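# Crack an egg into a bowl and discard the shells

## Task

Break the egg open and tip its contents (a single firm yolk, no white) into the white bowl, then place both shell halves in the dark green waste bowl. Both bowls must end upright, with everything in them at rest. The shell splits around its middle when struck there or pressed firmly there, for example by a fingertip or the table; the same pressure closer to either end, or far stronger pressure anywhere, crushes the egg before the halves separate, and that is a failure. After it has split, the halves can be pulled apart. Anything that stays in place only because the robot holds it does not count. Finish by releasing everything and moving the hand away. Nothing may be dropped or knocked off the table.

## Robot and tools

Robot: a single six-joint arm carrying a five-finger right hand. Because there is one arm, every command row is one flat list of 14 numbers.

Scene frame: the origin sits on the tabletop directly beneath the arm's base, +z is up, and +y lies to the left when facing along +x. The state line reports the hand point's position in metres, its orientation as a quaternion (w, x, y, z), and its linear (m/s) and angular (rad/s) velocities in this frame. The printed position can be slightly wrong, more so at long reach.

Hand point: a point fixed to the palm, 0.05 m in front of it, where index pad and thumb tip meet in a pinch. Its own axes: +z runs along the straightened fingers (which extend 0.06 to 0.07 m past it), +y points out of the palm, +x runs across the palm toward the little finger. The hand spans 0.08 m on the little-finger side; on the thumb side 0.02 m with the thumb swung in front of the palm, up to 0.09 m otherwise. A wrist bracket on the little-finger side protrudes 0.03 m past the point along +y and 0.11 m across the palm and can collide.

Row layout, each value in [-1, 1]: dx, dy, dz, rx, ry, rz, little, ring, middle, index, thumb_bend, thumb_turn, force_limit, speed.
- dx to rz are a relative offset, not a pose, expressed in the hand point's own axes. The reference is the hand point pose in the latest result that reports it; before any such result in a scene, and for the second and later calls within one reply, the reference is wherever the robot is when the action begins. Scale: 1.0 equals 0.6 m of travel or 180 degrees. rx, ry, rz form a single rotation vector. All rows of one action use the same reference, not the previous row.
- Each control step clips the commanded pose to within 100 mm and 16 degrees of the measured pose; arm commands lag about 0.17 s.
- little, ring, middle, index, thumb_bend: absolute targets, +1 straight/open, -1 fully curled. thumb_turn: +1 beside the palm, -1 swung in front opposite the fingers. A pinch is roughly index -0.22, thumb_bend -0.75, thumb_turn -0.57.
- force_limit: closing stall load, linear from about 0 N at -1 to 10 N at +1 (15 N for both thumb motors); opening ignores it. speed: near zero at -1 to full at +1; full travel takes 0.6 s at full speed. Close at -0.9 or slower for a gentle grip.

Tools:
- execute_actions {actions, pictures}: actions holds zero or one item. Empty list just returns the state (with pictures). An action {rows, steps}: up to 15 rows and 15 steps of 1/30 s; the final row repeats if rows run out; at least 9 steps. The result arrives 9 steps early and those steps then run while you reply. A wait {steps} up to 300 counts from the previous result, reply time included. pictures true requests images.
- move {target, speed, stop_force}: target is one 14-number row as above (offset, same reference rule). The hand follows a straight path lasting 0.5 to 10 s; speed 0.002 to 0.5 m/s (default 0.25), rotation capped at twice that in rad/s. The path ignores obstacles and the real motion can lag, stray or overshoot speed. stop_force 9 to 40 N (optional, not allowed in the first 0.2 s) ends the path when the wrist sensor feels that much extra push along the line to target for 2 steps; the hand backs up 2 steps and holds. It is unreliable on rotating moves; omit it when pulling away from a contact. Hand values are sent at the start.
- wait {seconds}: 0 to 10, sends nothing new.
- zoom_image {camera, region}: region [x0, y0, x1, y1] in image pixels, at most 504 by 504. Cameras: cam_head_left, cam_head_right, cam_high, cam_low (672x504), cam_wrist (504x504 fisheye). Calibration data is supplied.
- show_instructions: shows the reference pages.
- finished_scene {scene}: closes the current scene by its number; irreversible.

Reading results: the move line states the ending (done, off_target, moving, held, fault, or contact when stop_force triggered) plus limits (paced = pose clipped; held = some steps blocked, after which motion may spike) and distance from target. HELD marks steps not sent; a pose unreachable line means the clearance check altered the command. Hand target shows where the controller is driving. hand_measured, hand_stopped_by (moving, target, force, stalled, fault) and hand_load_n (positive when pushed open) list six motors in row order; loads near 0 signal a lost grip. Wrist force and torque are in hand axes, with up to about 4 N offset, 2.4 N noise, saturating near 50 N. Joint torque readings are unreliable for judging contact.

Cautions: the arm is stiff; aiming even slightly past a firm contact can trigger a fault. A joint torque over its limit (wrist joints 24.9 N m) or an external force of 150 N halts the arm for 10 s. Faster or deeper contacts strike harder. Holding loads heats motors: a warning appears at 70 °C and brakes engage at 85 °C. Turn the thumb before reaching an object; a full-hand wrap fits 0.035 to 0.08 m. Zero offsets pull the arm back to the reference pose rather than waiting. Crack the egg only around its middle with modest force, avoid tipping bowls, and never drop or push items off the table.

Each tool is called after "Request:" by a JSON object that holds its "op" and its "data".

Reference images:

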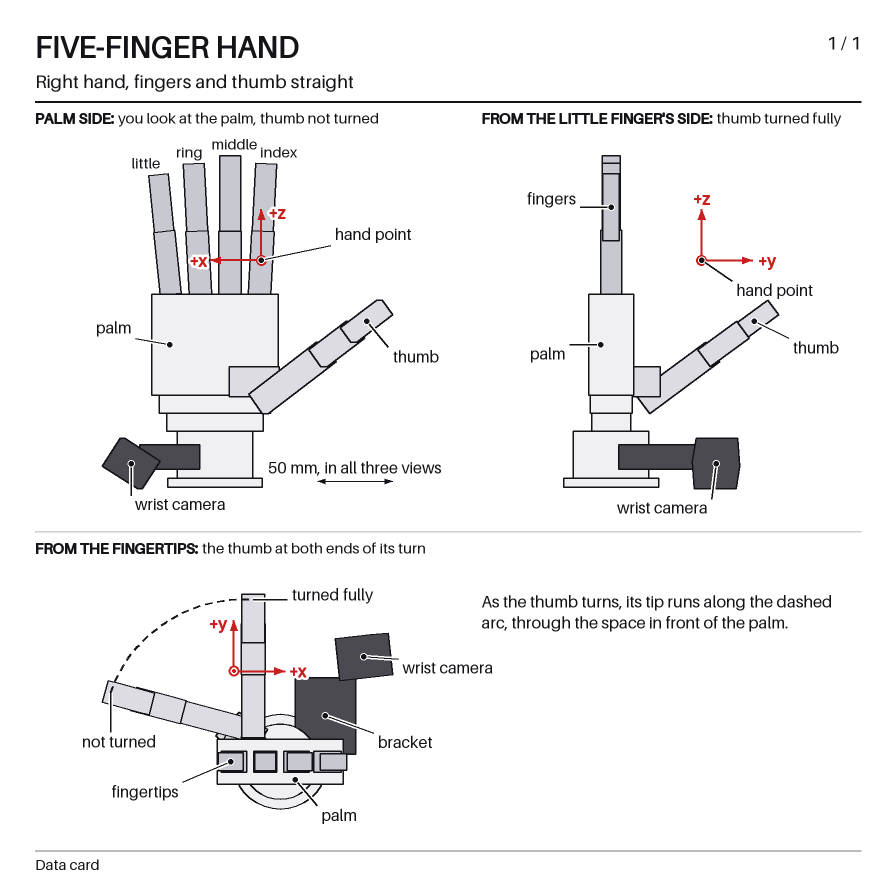

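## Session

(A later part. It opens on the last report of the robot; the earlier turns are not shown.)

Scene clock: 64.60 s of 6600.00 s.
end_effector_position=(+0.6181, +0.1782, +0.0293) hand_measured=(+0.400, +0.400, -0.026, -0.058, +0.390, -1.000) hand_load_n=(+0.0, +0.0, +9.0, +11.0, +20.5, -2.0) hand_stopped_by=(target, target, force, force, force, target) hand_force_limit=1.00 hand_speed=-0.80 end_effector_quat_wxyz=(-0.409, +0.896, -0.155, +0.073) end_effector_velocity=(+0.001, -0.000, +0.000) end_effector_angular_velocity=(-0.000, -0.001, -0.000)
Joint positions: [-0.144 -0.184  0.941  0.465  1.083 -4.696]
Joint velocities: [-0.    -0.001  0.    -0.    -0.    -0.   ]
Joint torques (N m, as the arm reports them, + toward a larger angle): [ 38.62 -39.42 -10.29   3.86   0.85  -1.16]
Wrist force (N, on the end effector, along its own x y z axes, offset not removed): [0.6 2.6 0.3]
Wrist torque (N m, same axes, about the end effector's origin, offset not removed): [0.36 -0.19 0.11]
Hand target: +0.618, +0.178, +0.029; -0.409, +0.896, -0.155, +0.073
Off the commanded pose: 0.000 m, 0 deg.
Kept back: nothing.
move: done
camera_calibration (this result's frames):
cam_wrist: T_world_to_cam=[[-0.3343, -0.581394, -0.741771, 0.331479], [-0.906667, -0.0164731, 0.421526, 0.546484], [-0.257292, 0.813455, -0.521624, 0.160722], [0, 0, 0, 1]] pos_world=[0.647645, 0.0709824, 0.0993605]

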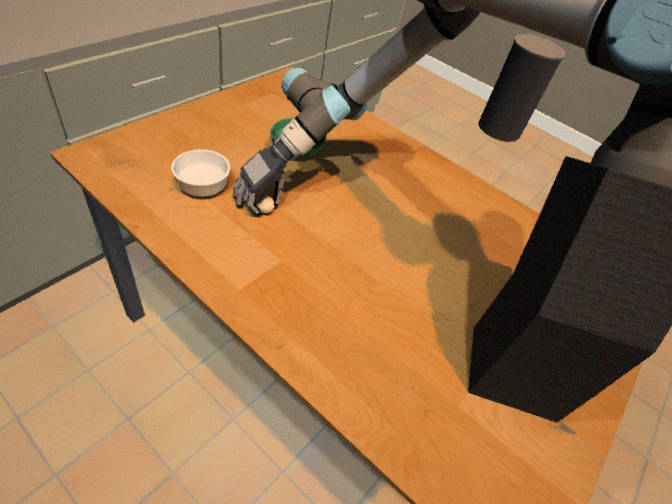

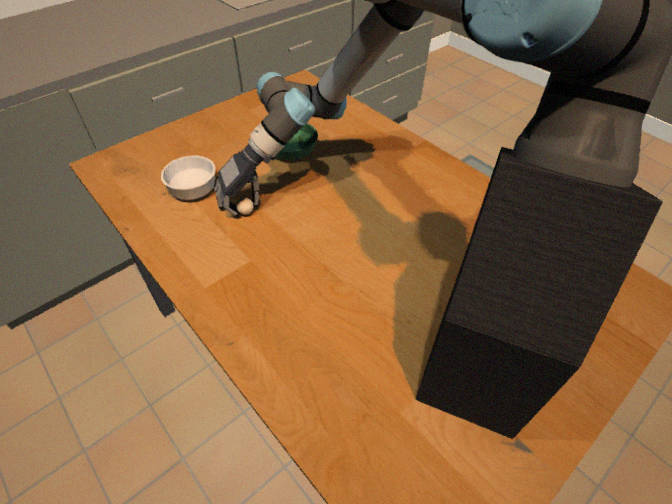

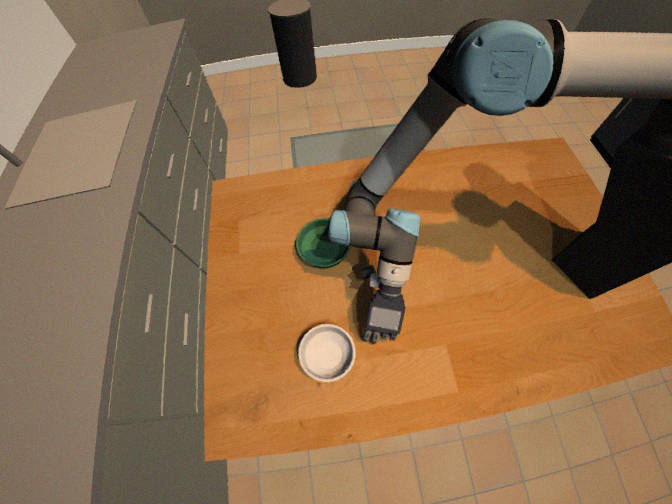

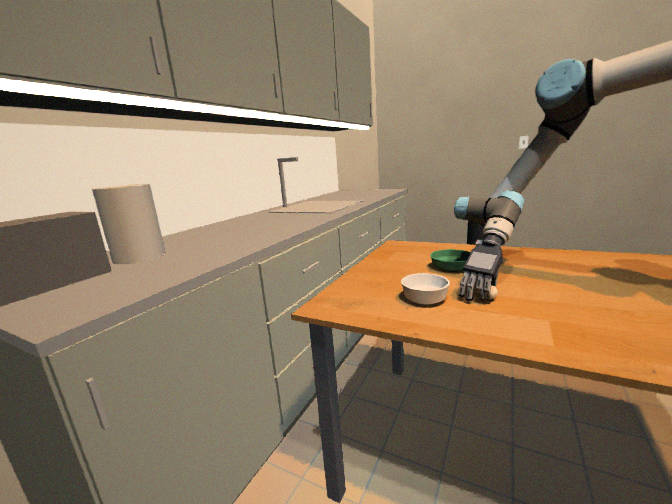

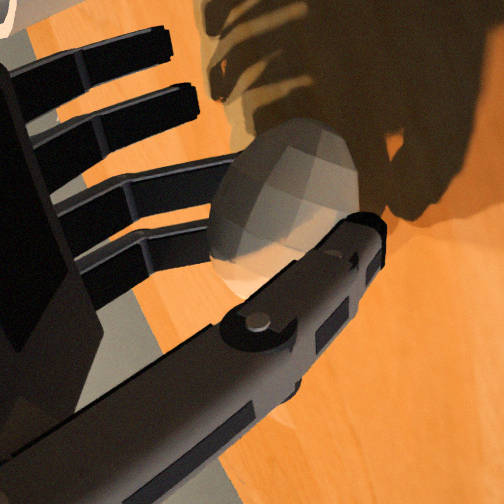

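Request:
{"op": "move", "data": {"target": [0,0,0,0,0,0,0.4,0.4,0.03,0.0,0.2,-1,1,-0.5]}}

Request:
{"op": "move", "data": {"target": [0,0,0,0,0,0,0.4,0.4,-0.2,-0.23,0.1,-1,1,0.3]}}

Scene clock: 65.67 s of 6600.00 s.
end_effector_position=(+0.6181, +0.1782, +0.0293) hand_measured=(+0.400, +0.400, +0.030, +0.000, +0.382, -1.000) hand_load_n=(+0.0, +0.0, +0.0, +3.5, +4.0, -1.0) hand_stopped_by=(target, target, target, target, force, target) hand_force_limit=1.00 hand_speed=-0.50 end_effector_quat_wxyz=(-0.409, +0.896, -0.155, +0.073) end_effector_velocity=(+0.000, -0.000, -0.000) end_effector_angular_velocity=(-0.000, -0.000, -0.001)
Joint positions: [-0.144 -0.184  0.941  0.465  1.083 -4.696]
Joint velocities: [-0. -0. -0. -0.  0.  0.]
Joint torques (N m, as the arm reports them, + toward a larger angle): [ 37.91 -40.09 -11.6    3.73   1.19  -1.12]
Wrist force (N, on the end effector, along its own x y z axes, offset not removed): [6.6 5.4 1.2]
Wrist torque (N m, same axes, about the end effector's origin, offset not removed): [0.99 -0.99 0.55]
Hand target: +0.618, +0.178, +0.029; -0.409, +0.896, -0.155, +0.073
Off the commanded pose: 0.000 m, 0 deg.
Kept back: nothing.
move: done
camera_calibration (this result's frames):
cam_wrist: T_world_to_cam=[[-0.3343, -0.581394, -0.741771, 0.331479], [-0.906667, -0.0164731, 0.421526, 0.546484], [-0.257292, 0.813455, -0.521624, 0.160722], [0, 0, 0, 1]] pos_world=[0.647645, 0.0709824, 0.0993605]

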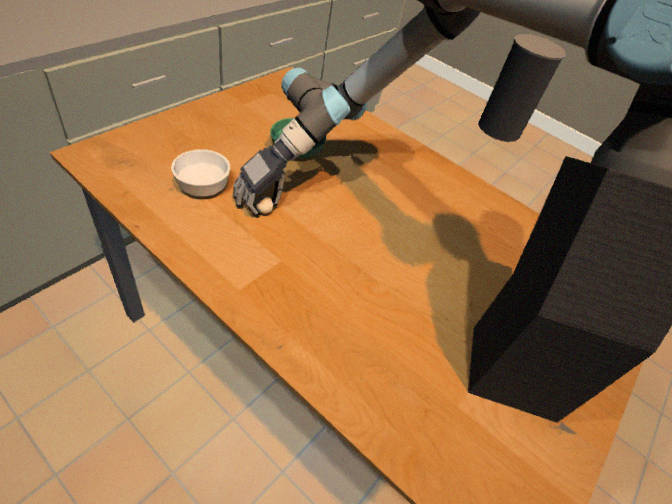

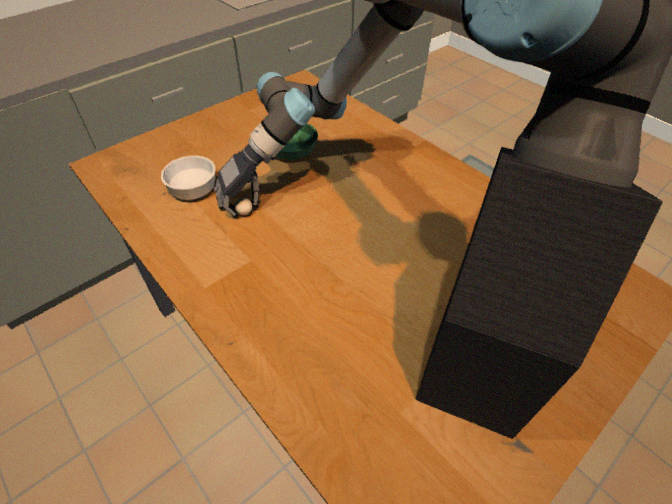

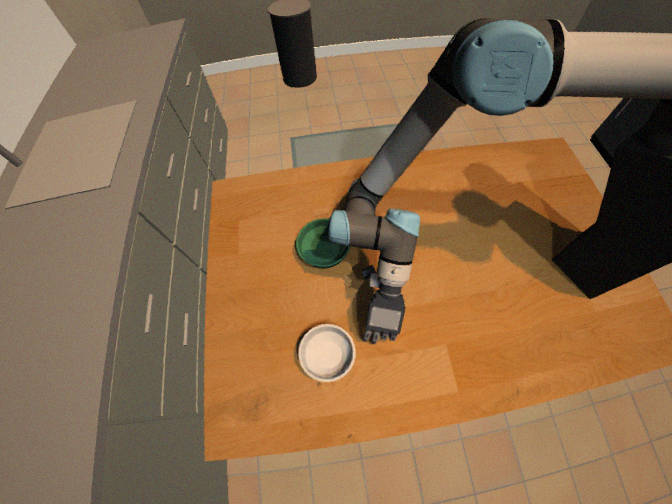

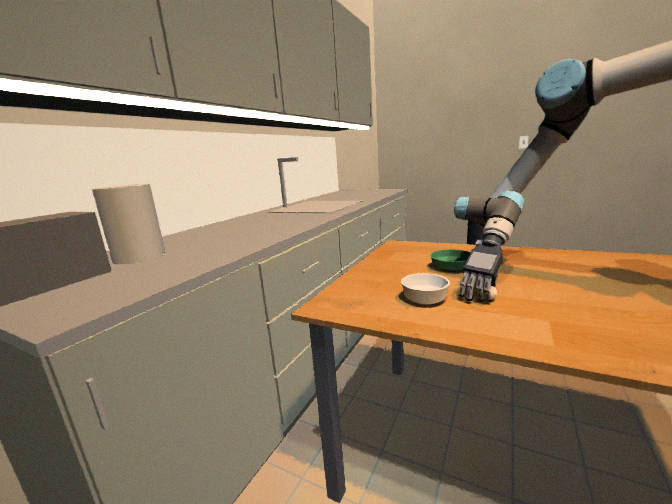

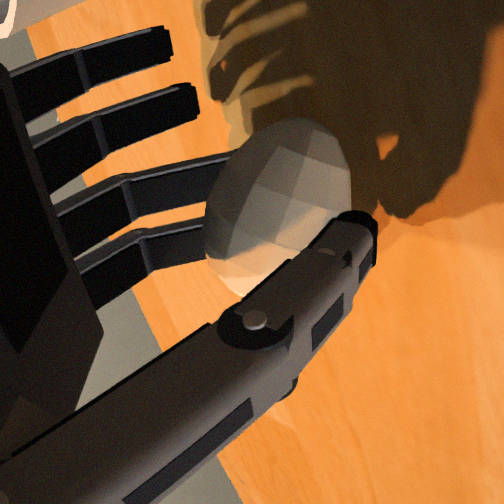

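Scene clock: 66.17 s of 6600.00 s.
end_effector_position=(+0.6181, +0.1782, +0.0293) hand_measured=(+0.400, +0.400, -0.028, -0.058, +0.380, -1.000) hand_load_n=(+0.0, +0.0, +10.5, +11.0, +21.5, -1.5) hand_stopped_by=(target, target, force, force, force, target) hand_force_limit=1.00 hand_speed=0.30 end_effector_quat_wxyz=(-0.409, +0.896, -0.155, +0.073) end_effector_velocity=(+0.000, +0.000, -0.000) end_effector_angular_velocity=(+0.000, -0.001, -0.001)
Joint positions: [-0.144 -0.184  0.941  0.465  1.083 -4.696]
Joint velocities: [-0.     0.    -0.    -0.001 -0.001  0.   ]
Joint torques (N m, as the arm reports them, + toward a larger angle): [ 37.11 -41.02 -10.05   3.63   0.8   -1.31]
Wrist force (N, on the end effector, along its own x y z axes, offset not removed): [-0.8 0.6 2.2]
Wrist torque (N m, same axes, about the end effector's origin, offset not removed): [-0.16 0.21 -0.23]
Hand target: +0.618, +0.178, +0.029; -0.409, +0.896, -0.155, +0.073
Off the commanded pose: 0.000 m, 0 deg.
Kept back: nothing.
move: done
camera_calibration (this result's frames):
cam_wrist: T_world_to_cam=[[-0.334301, -0.581398, -0.741768, 0.331479], [-0.906665, -0.0164735, 0.421529, 0.546483], [-0.257295, 0.813453, -0.521626, 0.160723], [0, 0, 0, 1]] pos_world=[0.647644, 0.0709833, 0.09936]

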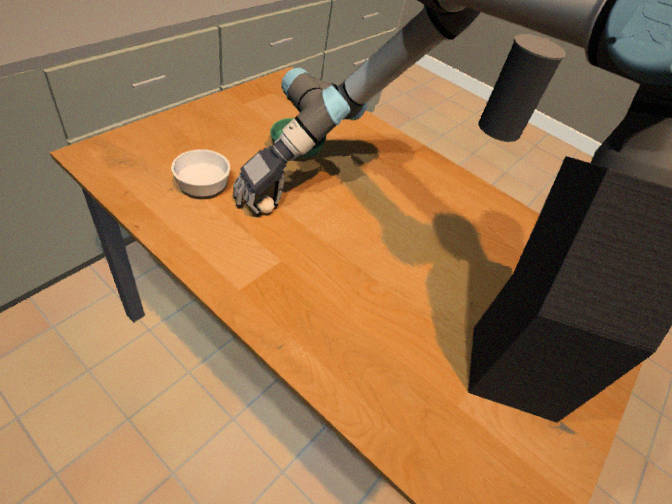

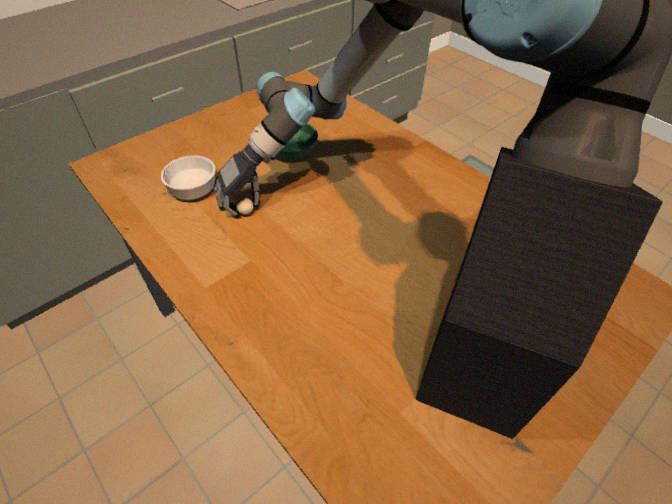

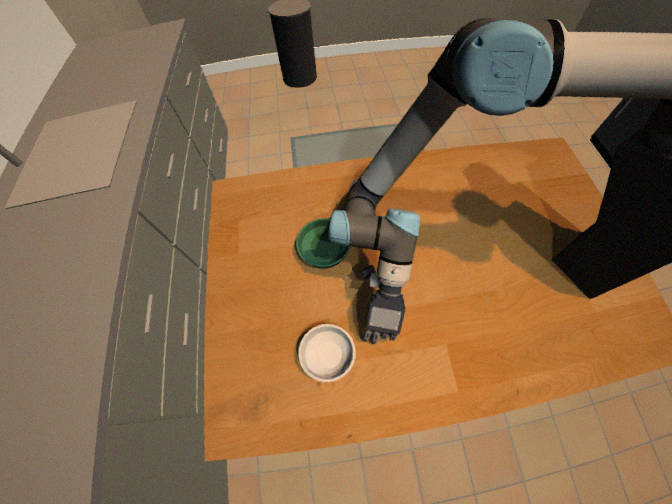

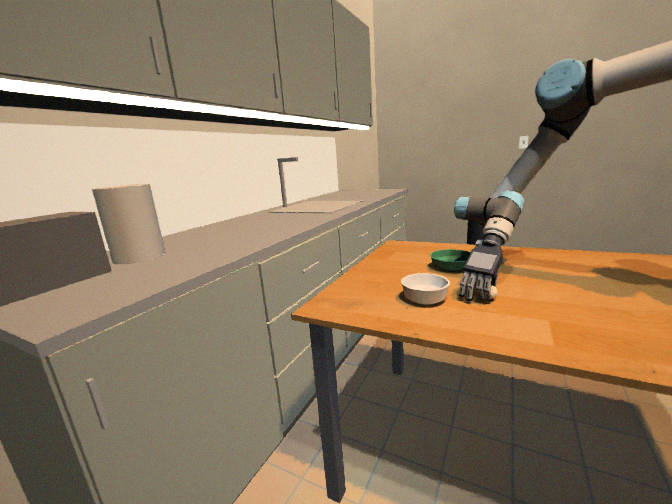

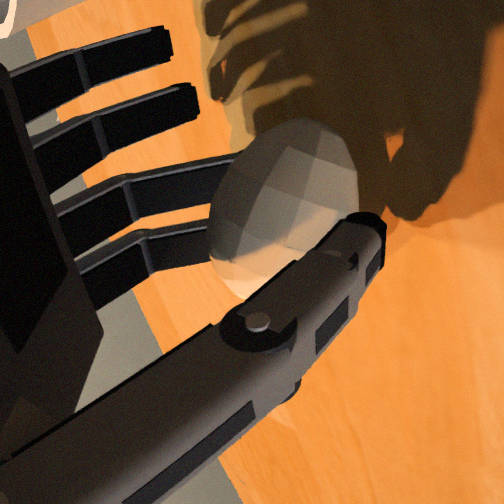

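Request:
{"op": "move", "data": {"target": [0,-0.013,-0.011,0,0.091,-0.105,0.4,0.4,-0.2,-0.23,0.1,-1,1,0.3], "speed": 0.1}}

Request:
{"op": "zoom_image", "data": {"camera": "cam_low", "region": [450, 250, 520, 310]}}

Request:
{"op": "zoom_image", "data": {"camera": "cam_head_right", "region": [200, 160, 290, 240]}}

Scene clock: 69.30 s of 6600.00 s.
end_effector_position=(+0.6182, +0.1782, +0.0397) hand_measured=(+0.400, +0.400, -0.028, -0.058, +0.380, -1.000) hand_load_n=(+0.0, +0.0, +10.5, +11.0, +21.5, -1.5) hand_stopped_by=(target, target, force, force, force, target) hand_force_limit=1.00 hand_speed=0.30 end_effector_quat_wxyz=(-0.366, +0.890, -0.063, +0.264) end_effector_velocity=(+0.000, -0.000, -0.000) end_effector_angular_velocity=(-0.005, -0.013, -0.002)
Joint positions: [-0.139 -0.35   1.381 -0.133  1.066 -4.867]
Joint velocities: [-0.    -0.002  0.01  -0.019 -0.001 -0.004]
Joint torques (N m, as the arm reports them, + toward a larger angle): [ 10.93 -50.31   4.17   0.58  -3.36  -1.48]
Wrist force (N, on the end effector, along its own x y z axes, offset not removed): [1.1 1.2 0.2]
Wrist torque (N m, same axes, about the end effector's origin, offset not removed): [-0.03 -0.13 0.25]
Hand target: +0.618, +0.178, +0.040; -0.365, +0.890, -0.063, +0.265
Off the commanded pose: 0.000 m, 0 deg.
Kept back: nothing.
move: done
camera_calibration (this result's frames):
cam_wrist: T_world_to_cam=[[-0.0298523, -0.690612, -0.722609, 0.1697], [-0.999543, 0.0171101, 0.0249405, 0.609374], [-0.00486029, 0.723023, -0.690807, 0.0329063], [0, 0, 0, 1]] pos_world=[0.614321, 0.0829786, 0.130161]

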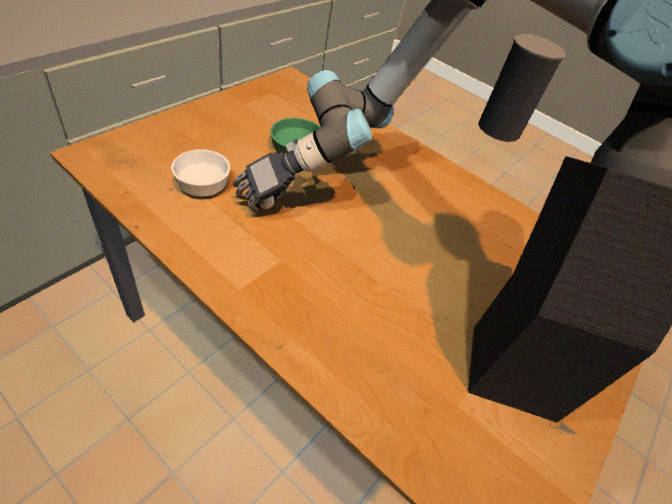

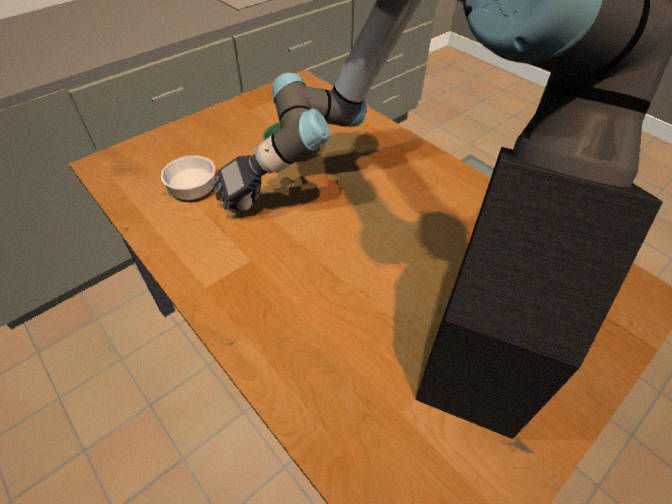

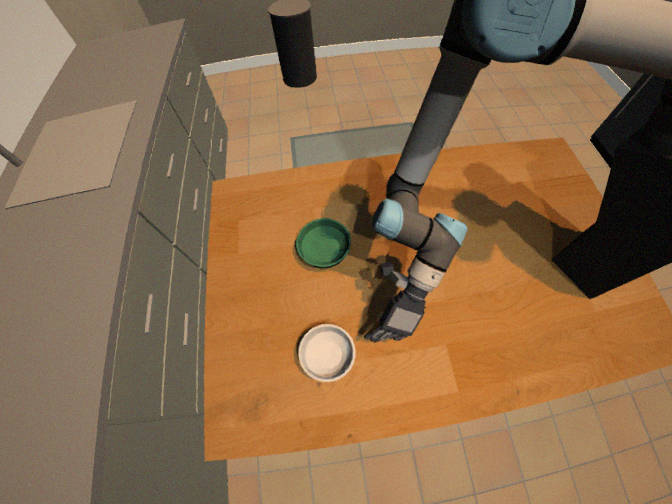

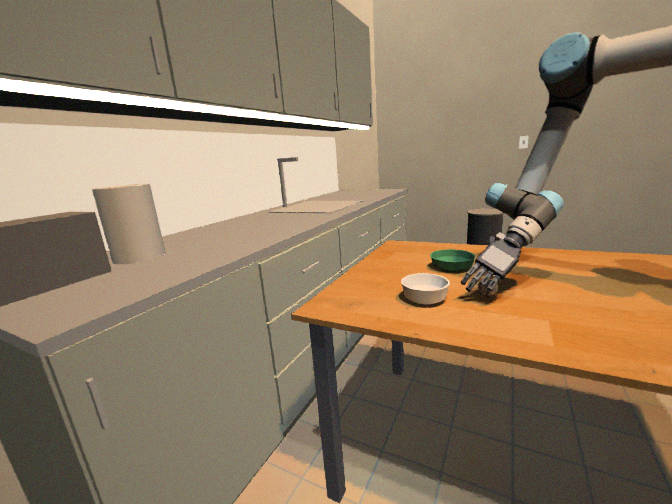

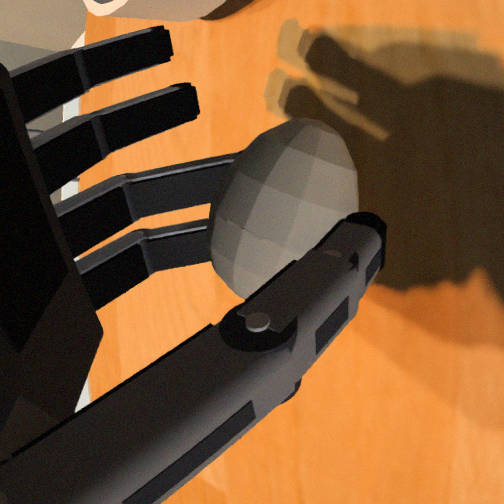

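Region (450, 250, 520, 310) of cam_low's 672x504 image, scaled by 7.200, with more detail than that image has; it fills the top 432 rows of this view, and the rest is white.

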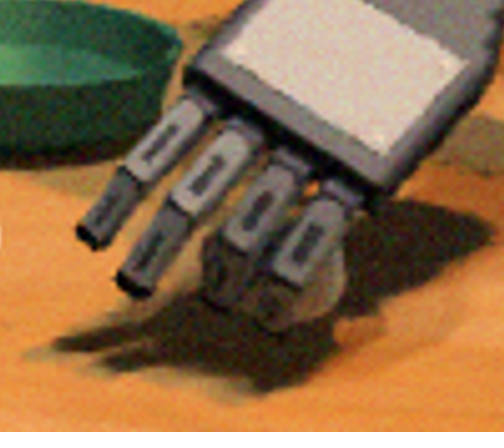

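Region (200, 160, 290, 240) of cam_head_right's 672x504 image, scaled by 5.600, with more detail than that image has.

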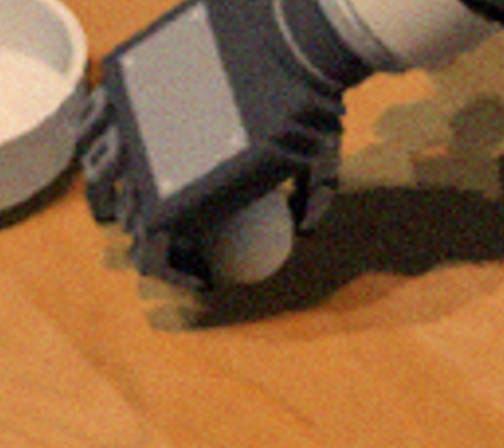

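Request:
{"op": "move", "data": {"target": [-0.0085,0.0137,0.0118,0,0,0,0.4,0.4,-0.2,-0.23,0.1,-1,1,0.3], "speed": 0.02}}

Request:
{"op": "move", "data": {"target": [-0.0085,0.0137,0.0118,0,0,0,0.4,0.4,-0.2,-0.23,0.1,-1,1,0.3], "speed": 0.003, "stop_force": 25}}

Scene clock: 70.60 s of 6600.00 s.
end_effector_position=(+0.6182, +0.1782, +0.0279) hand_measured=(+0.400, +0.400, -0.028, -0.058, +0.380, -1.000) hand_load_n=(+0.0, +0.0, +10.5, +11.0, +21.5, -1.5) hand_stopped_by=(target, target, force, force, force, target) hand_force_limit=1.00 hand_speed=0.30 end_effector_quat_wxyz=(-0.366, +0.890, -0.063, +0.265) end_effector_velocity=(-0.000, +0.000, -0.002) end_effector_angular_velocity=(+0.002, +0.001, +0.001)
Joint positions: [-0.147 -0.325  1.358 -0.132  1.06  -4.874]
Joint velocities: [-0.002  0.005 -0.005  0.003 -0.003 -0.001]
Joint torques (N m, as the arm reports them, + toward a larger angle): [ 10.48 -37.18  -7.4    2.97  -3.04  -1.41]
Wrist force (N, on the end effector, along its own x y z axes, offset not removed): [2.5 3.9 -5.1]
Wrist torque (N m, same axes, about the end effector's origin, offset not removed): [0.98 -0.10 0.11]
Hand target: +0.618, +0.178, +0.028; -0.366, +0.890, -0.063, +0.264
Off the commanded pose: 0.000 m, 0 deg.
Kept back: nothing.
move: done
camera_calibration (this result's frames):
cam_wrist: T_world_to_cam=[[-0.0298384, -0.690627, -0.722595, 0.161202], [-0.999543, 0.0171163, 0.0249155, 0.609621], [-0.00483916, 0.723008, -0.690822, 0.0247887], [0, 0, 0, 1]] pos_world=[0.614273, 0.0829734, 0.118419]

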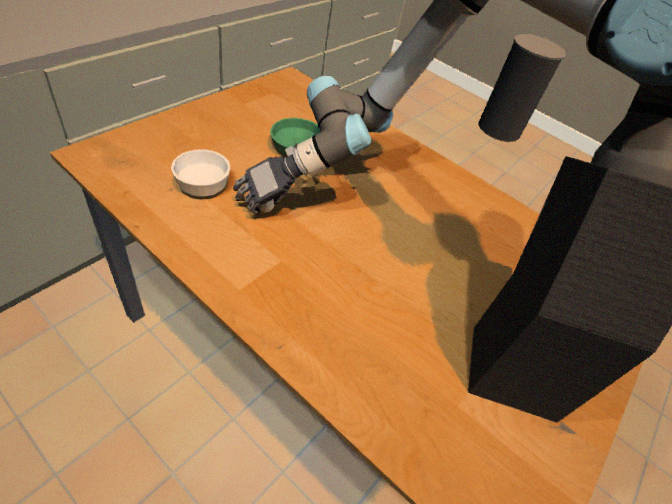

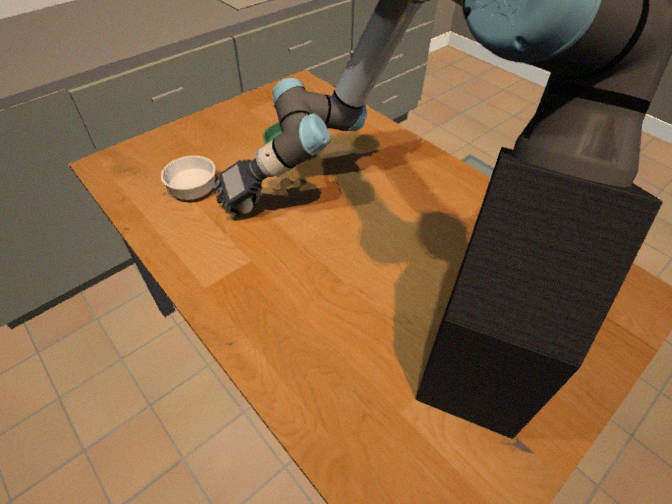

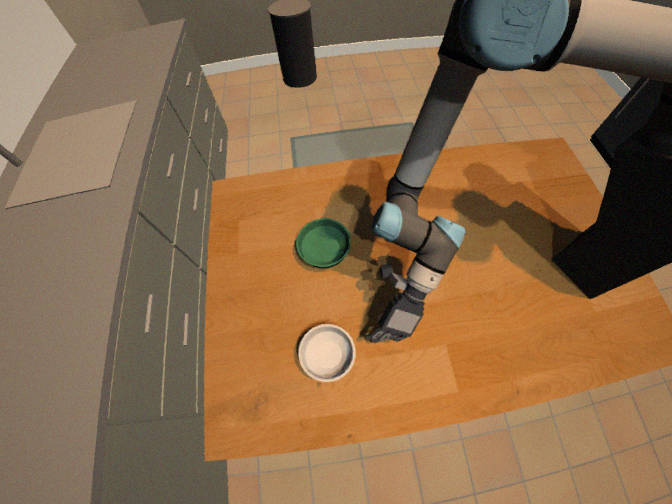

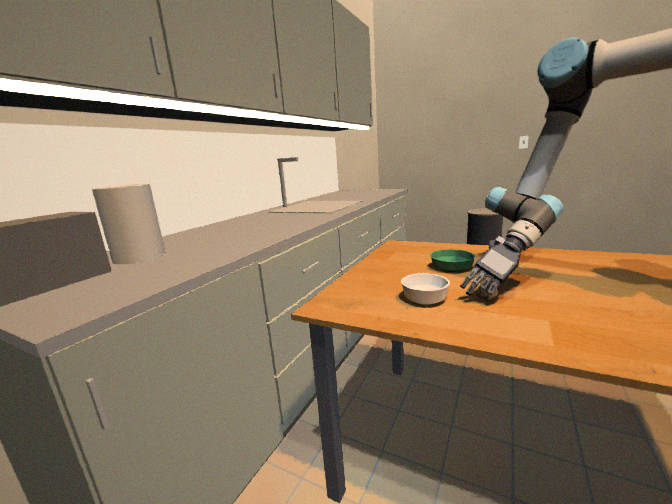

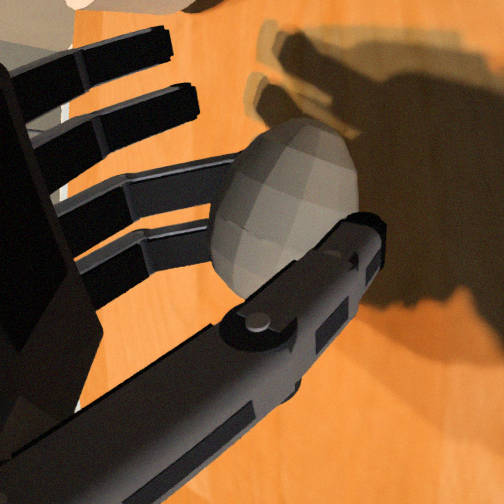

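Scene clock: 74.67 s of 6600.00 s.
end_effector_position=(+0.6182, +0.1782, +0.0168) hand_measured=(+0.400, +0.400, -0.028, -0.058, +0.380, -1.000) hand_load_n=(+0.0, +0.0, +6.0, +3.0, +12.5, -1.5) hand_stopped_by=(target, target, force, force, force, target) hand_force_limit=1.00 hand_speed=0.30 end_effector_quat_wxyz=(-0.366, +0.890, -0.063, +0.265) end_effector_velocity=(-0.000, -0.001, +0.001) end_effector_angular_velocity=(-0.001, +0.001, -0.001)
Joint positions: [-0.155 -0.301  1.336 -0.131  1.056 -4.881]
Joint velocities: [-0.    -0.002  0.003 -0.001  0.001  0.   ]
Joint torques (N m, as the arm reports them, + toward a larger angle): [  9.82 -39.48   5.06   1.75   4.21   0.04]
Wrist force (N, on the end effector, along its own x y z axes, offset not removed): [7.4 -22.2 -10.3]
Wrist torque (N m, same axes, about the end effector's origin, offset not removed): [0.20 0.65 -0.12]
Hand target: +0.618, +0.178, +0.017; -0.366, +0.890, -0.063, +0.265
Off the commanded pose: 0.001 m, 0 deg.
Kept back: nothing.
move: contact
camera_calibration (this result's frames):
cam_wrist: T_world_to_cam=[[-0.0297087, -0.690588, -0.722638, 0.153091], [-0.999547, 0.0170515, 0.0247976, 0.609929], [-0.00480288, 0.723047, -0.690782, 0.0171059], [0, 0, 0, 1]] pos_world=[0.614283, 0.0829541, 0.107321]

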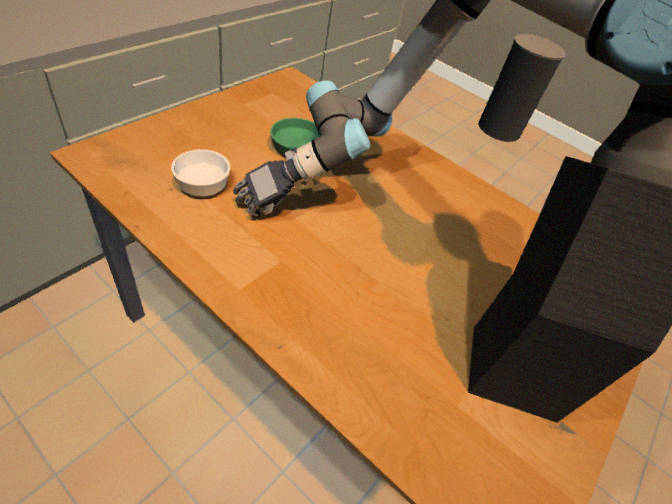

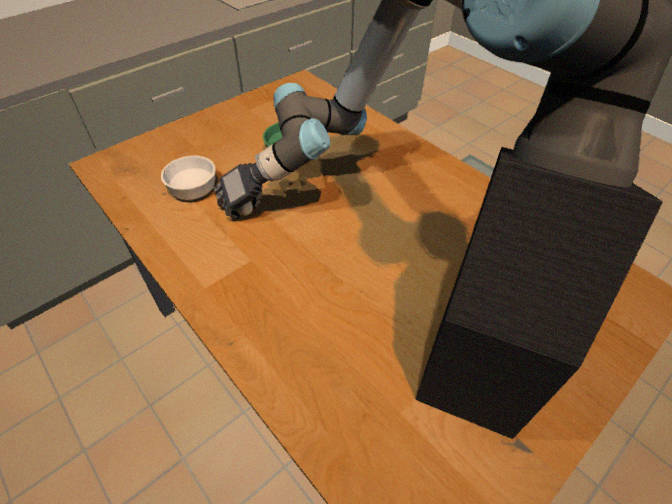

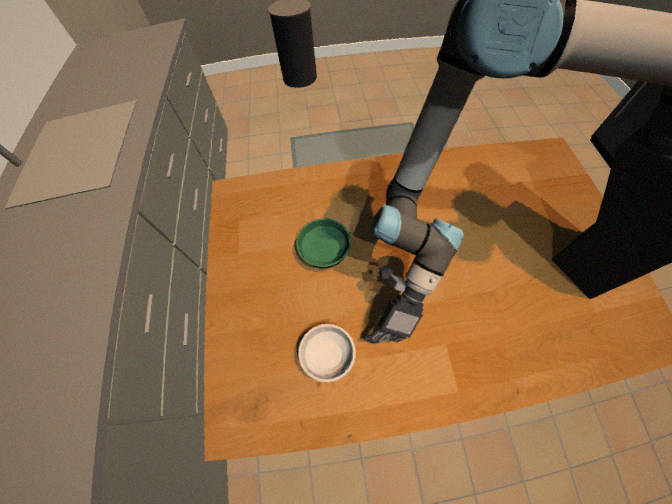

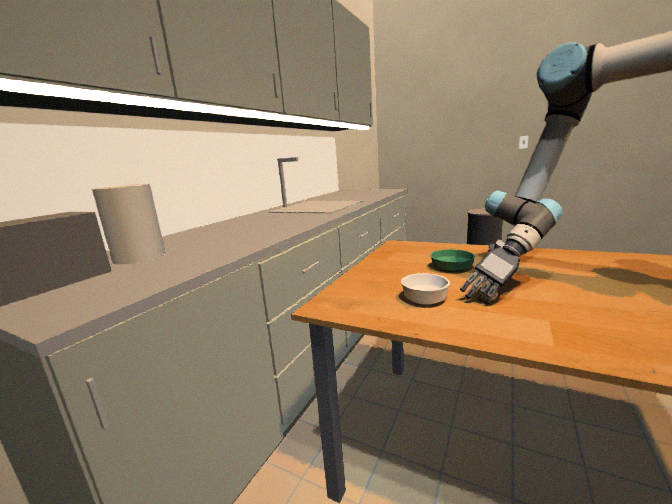

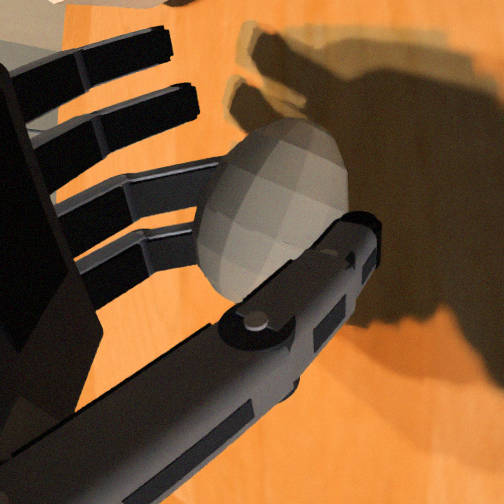

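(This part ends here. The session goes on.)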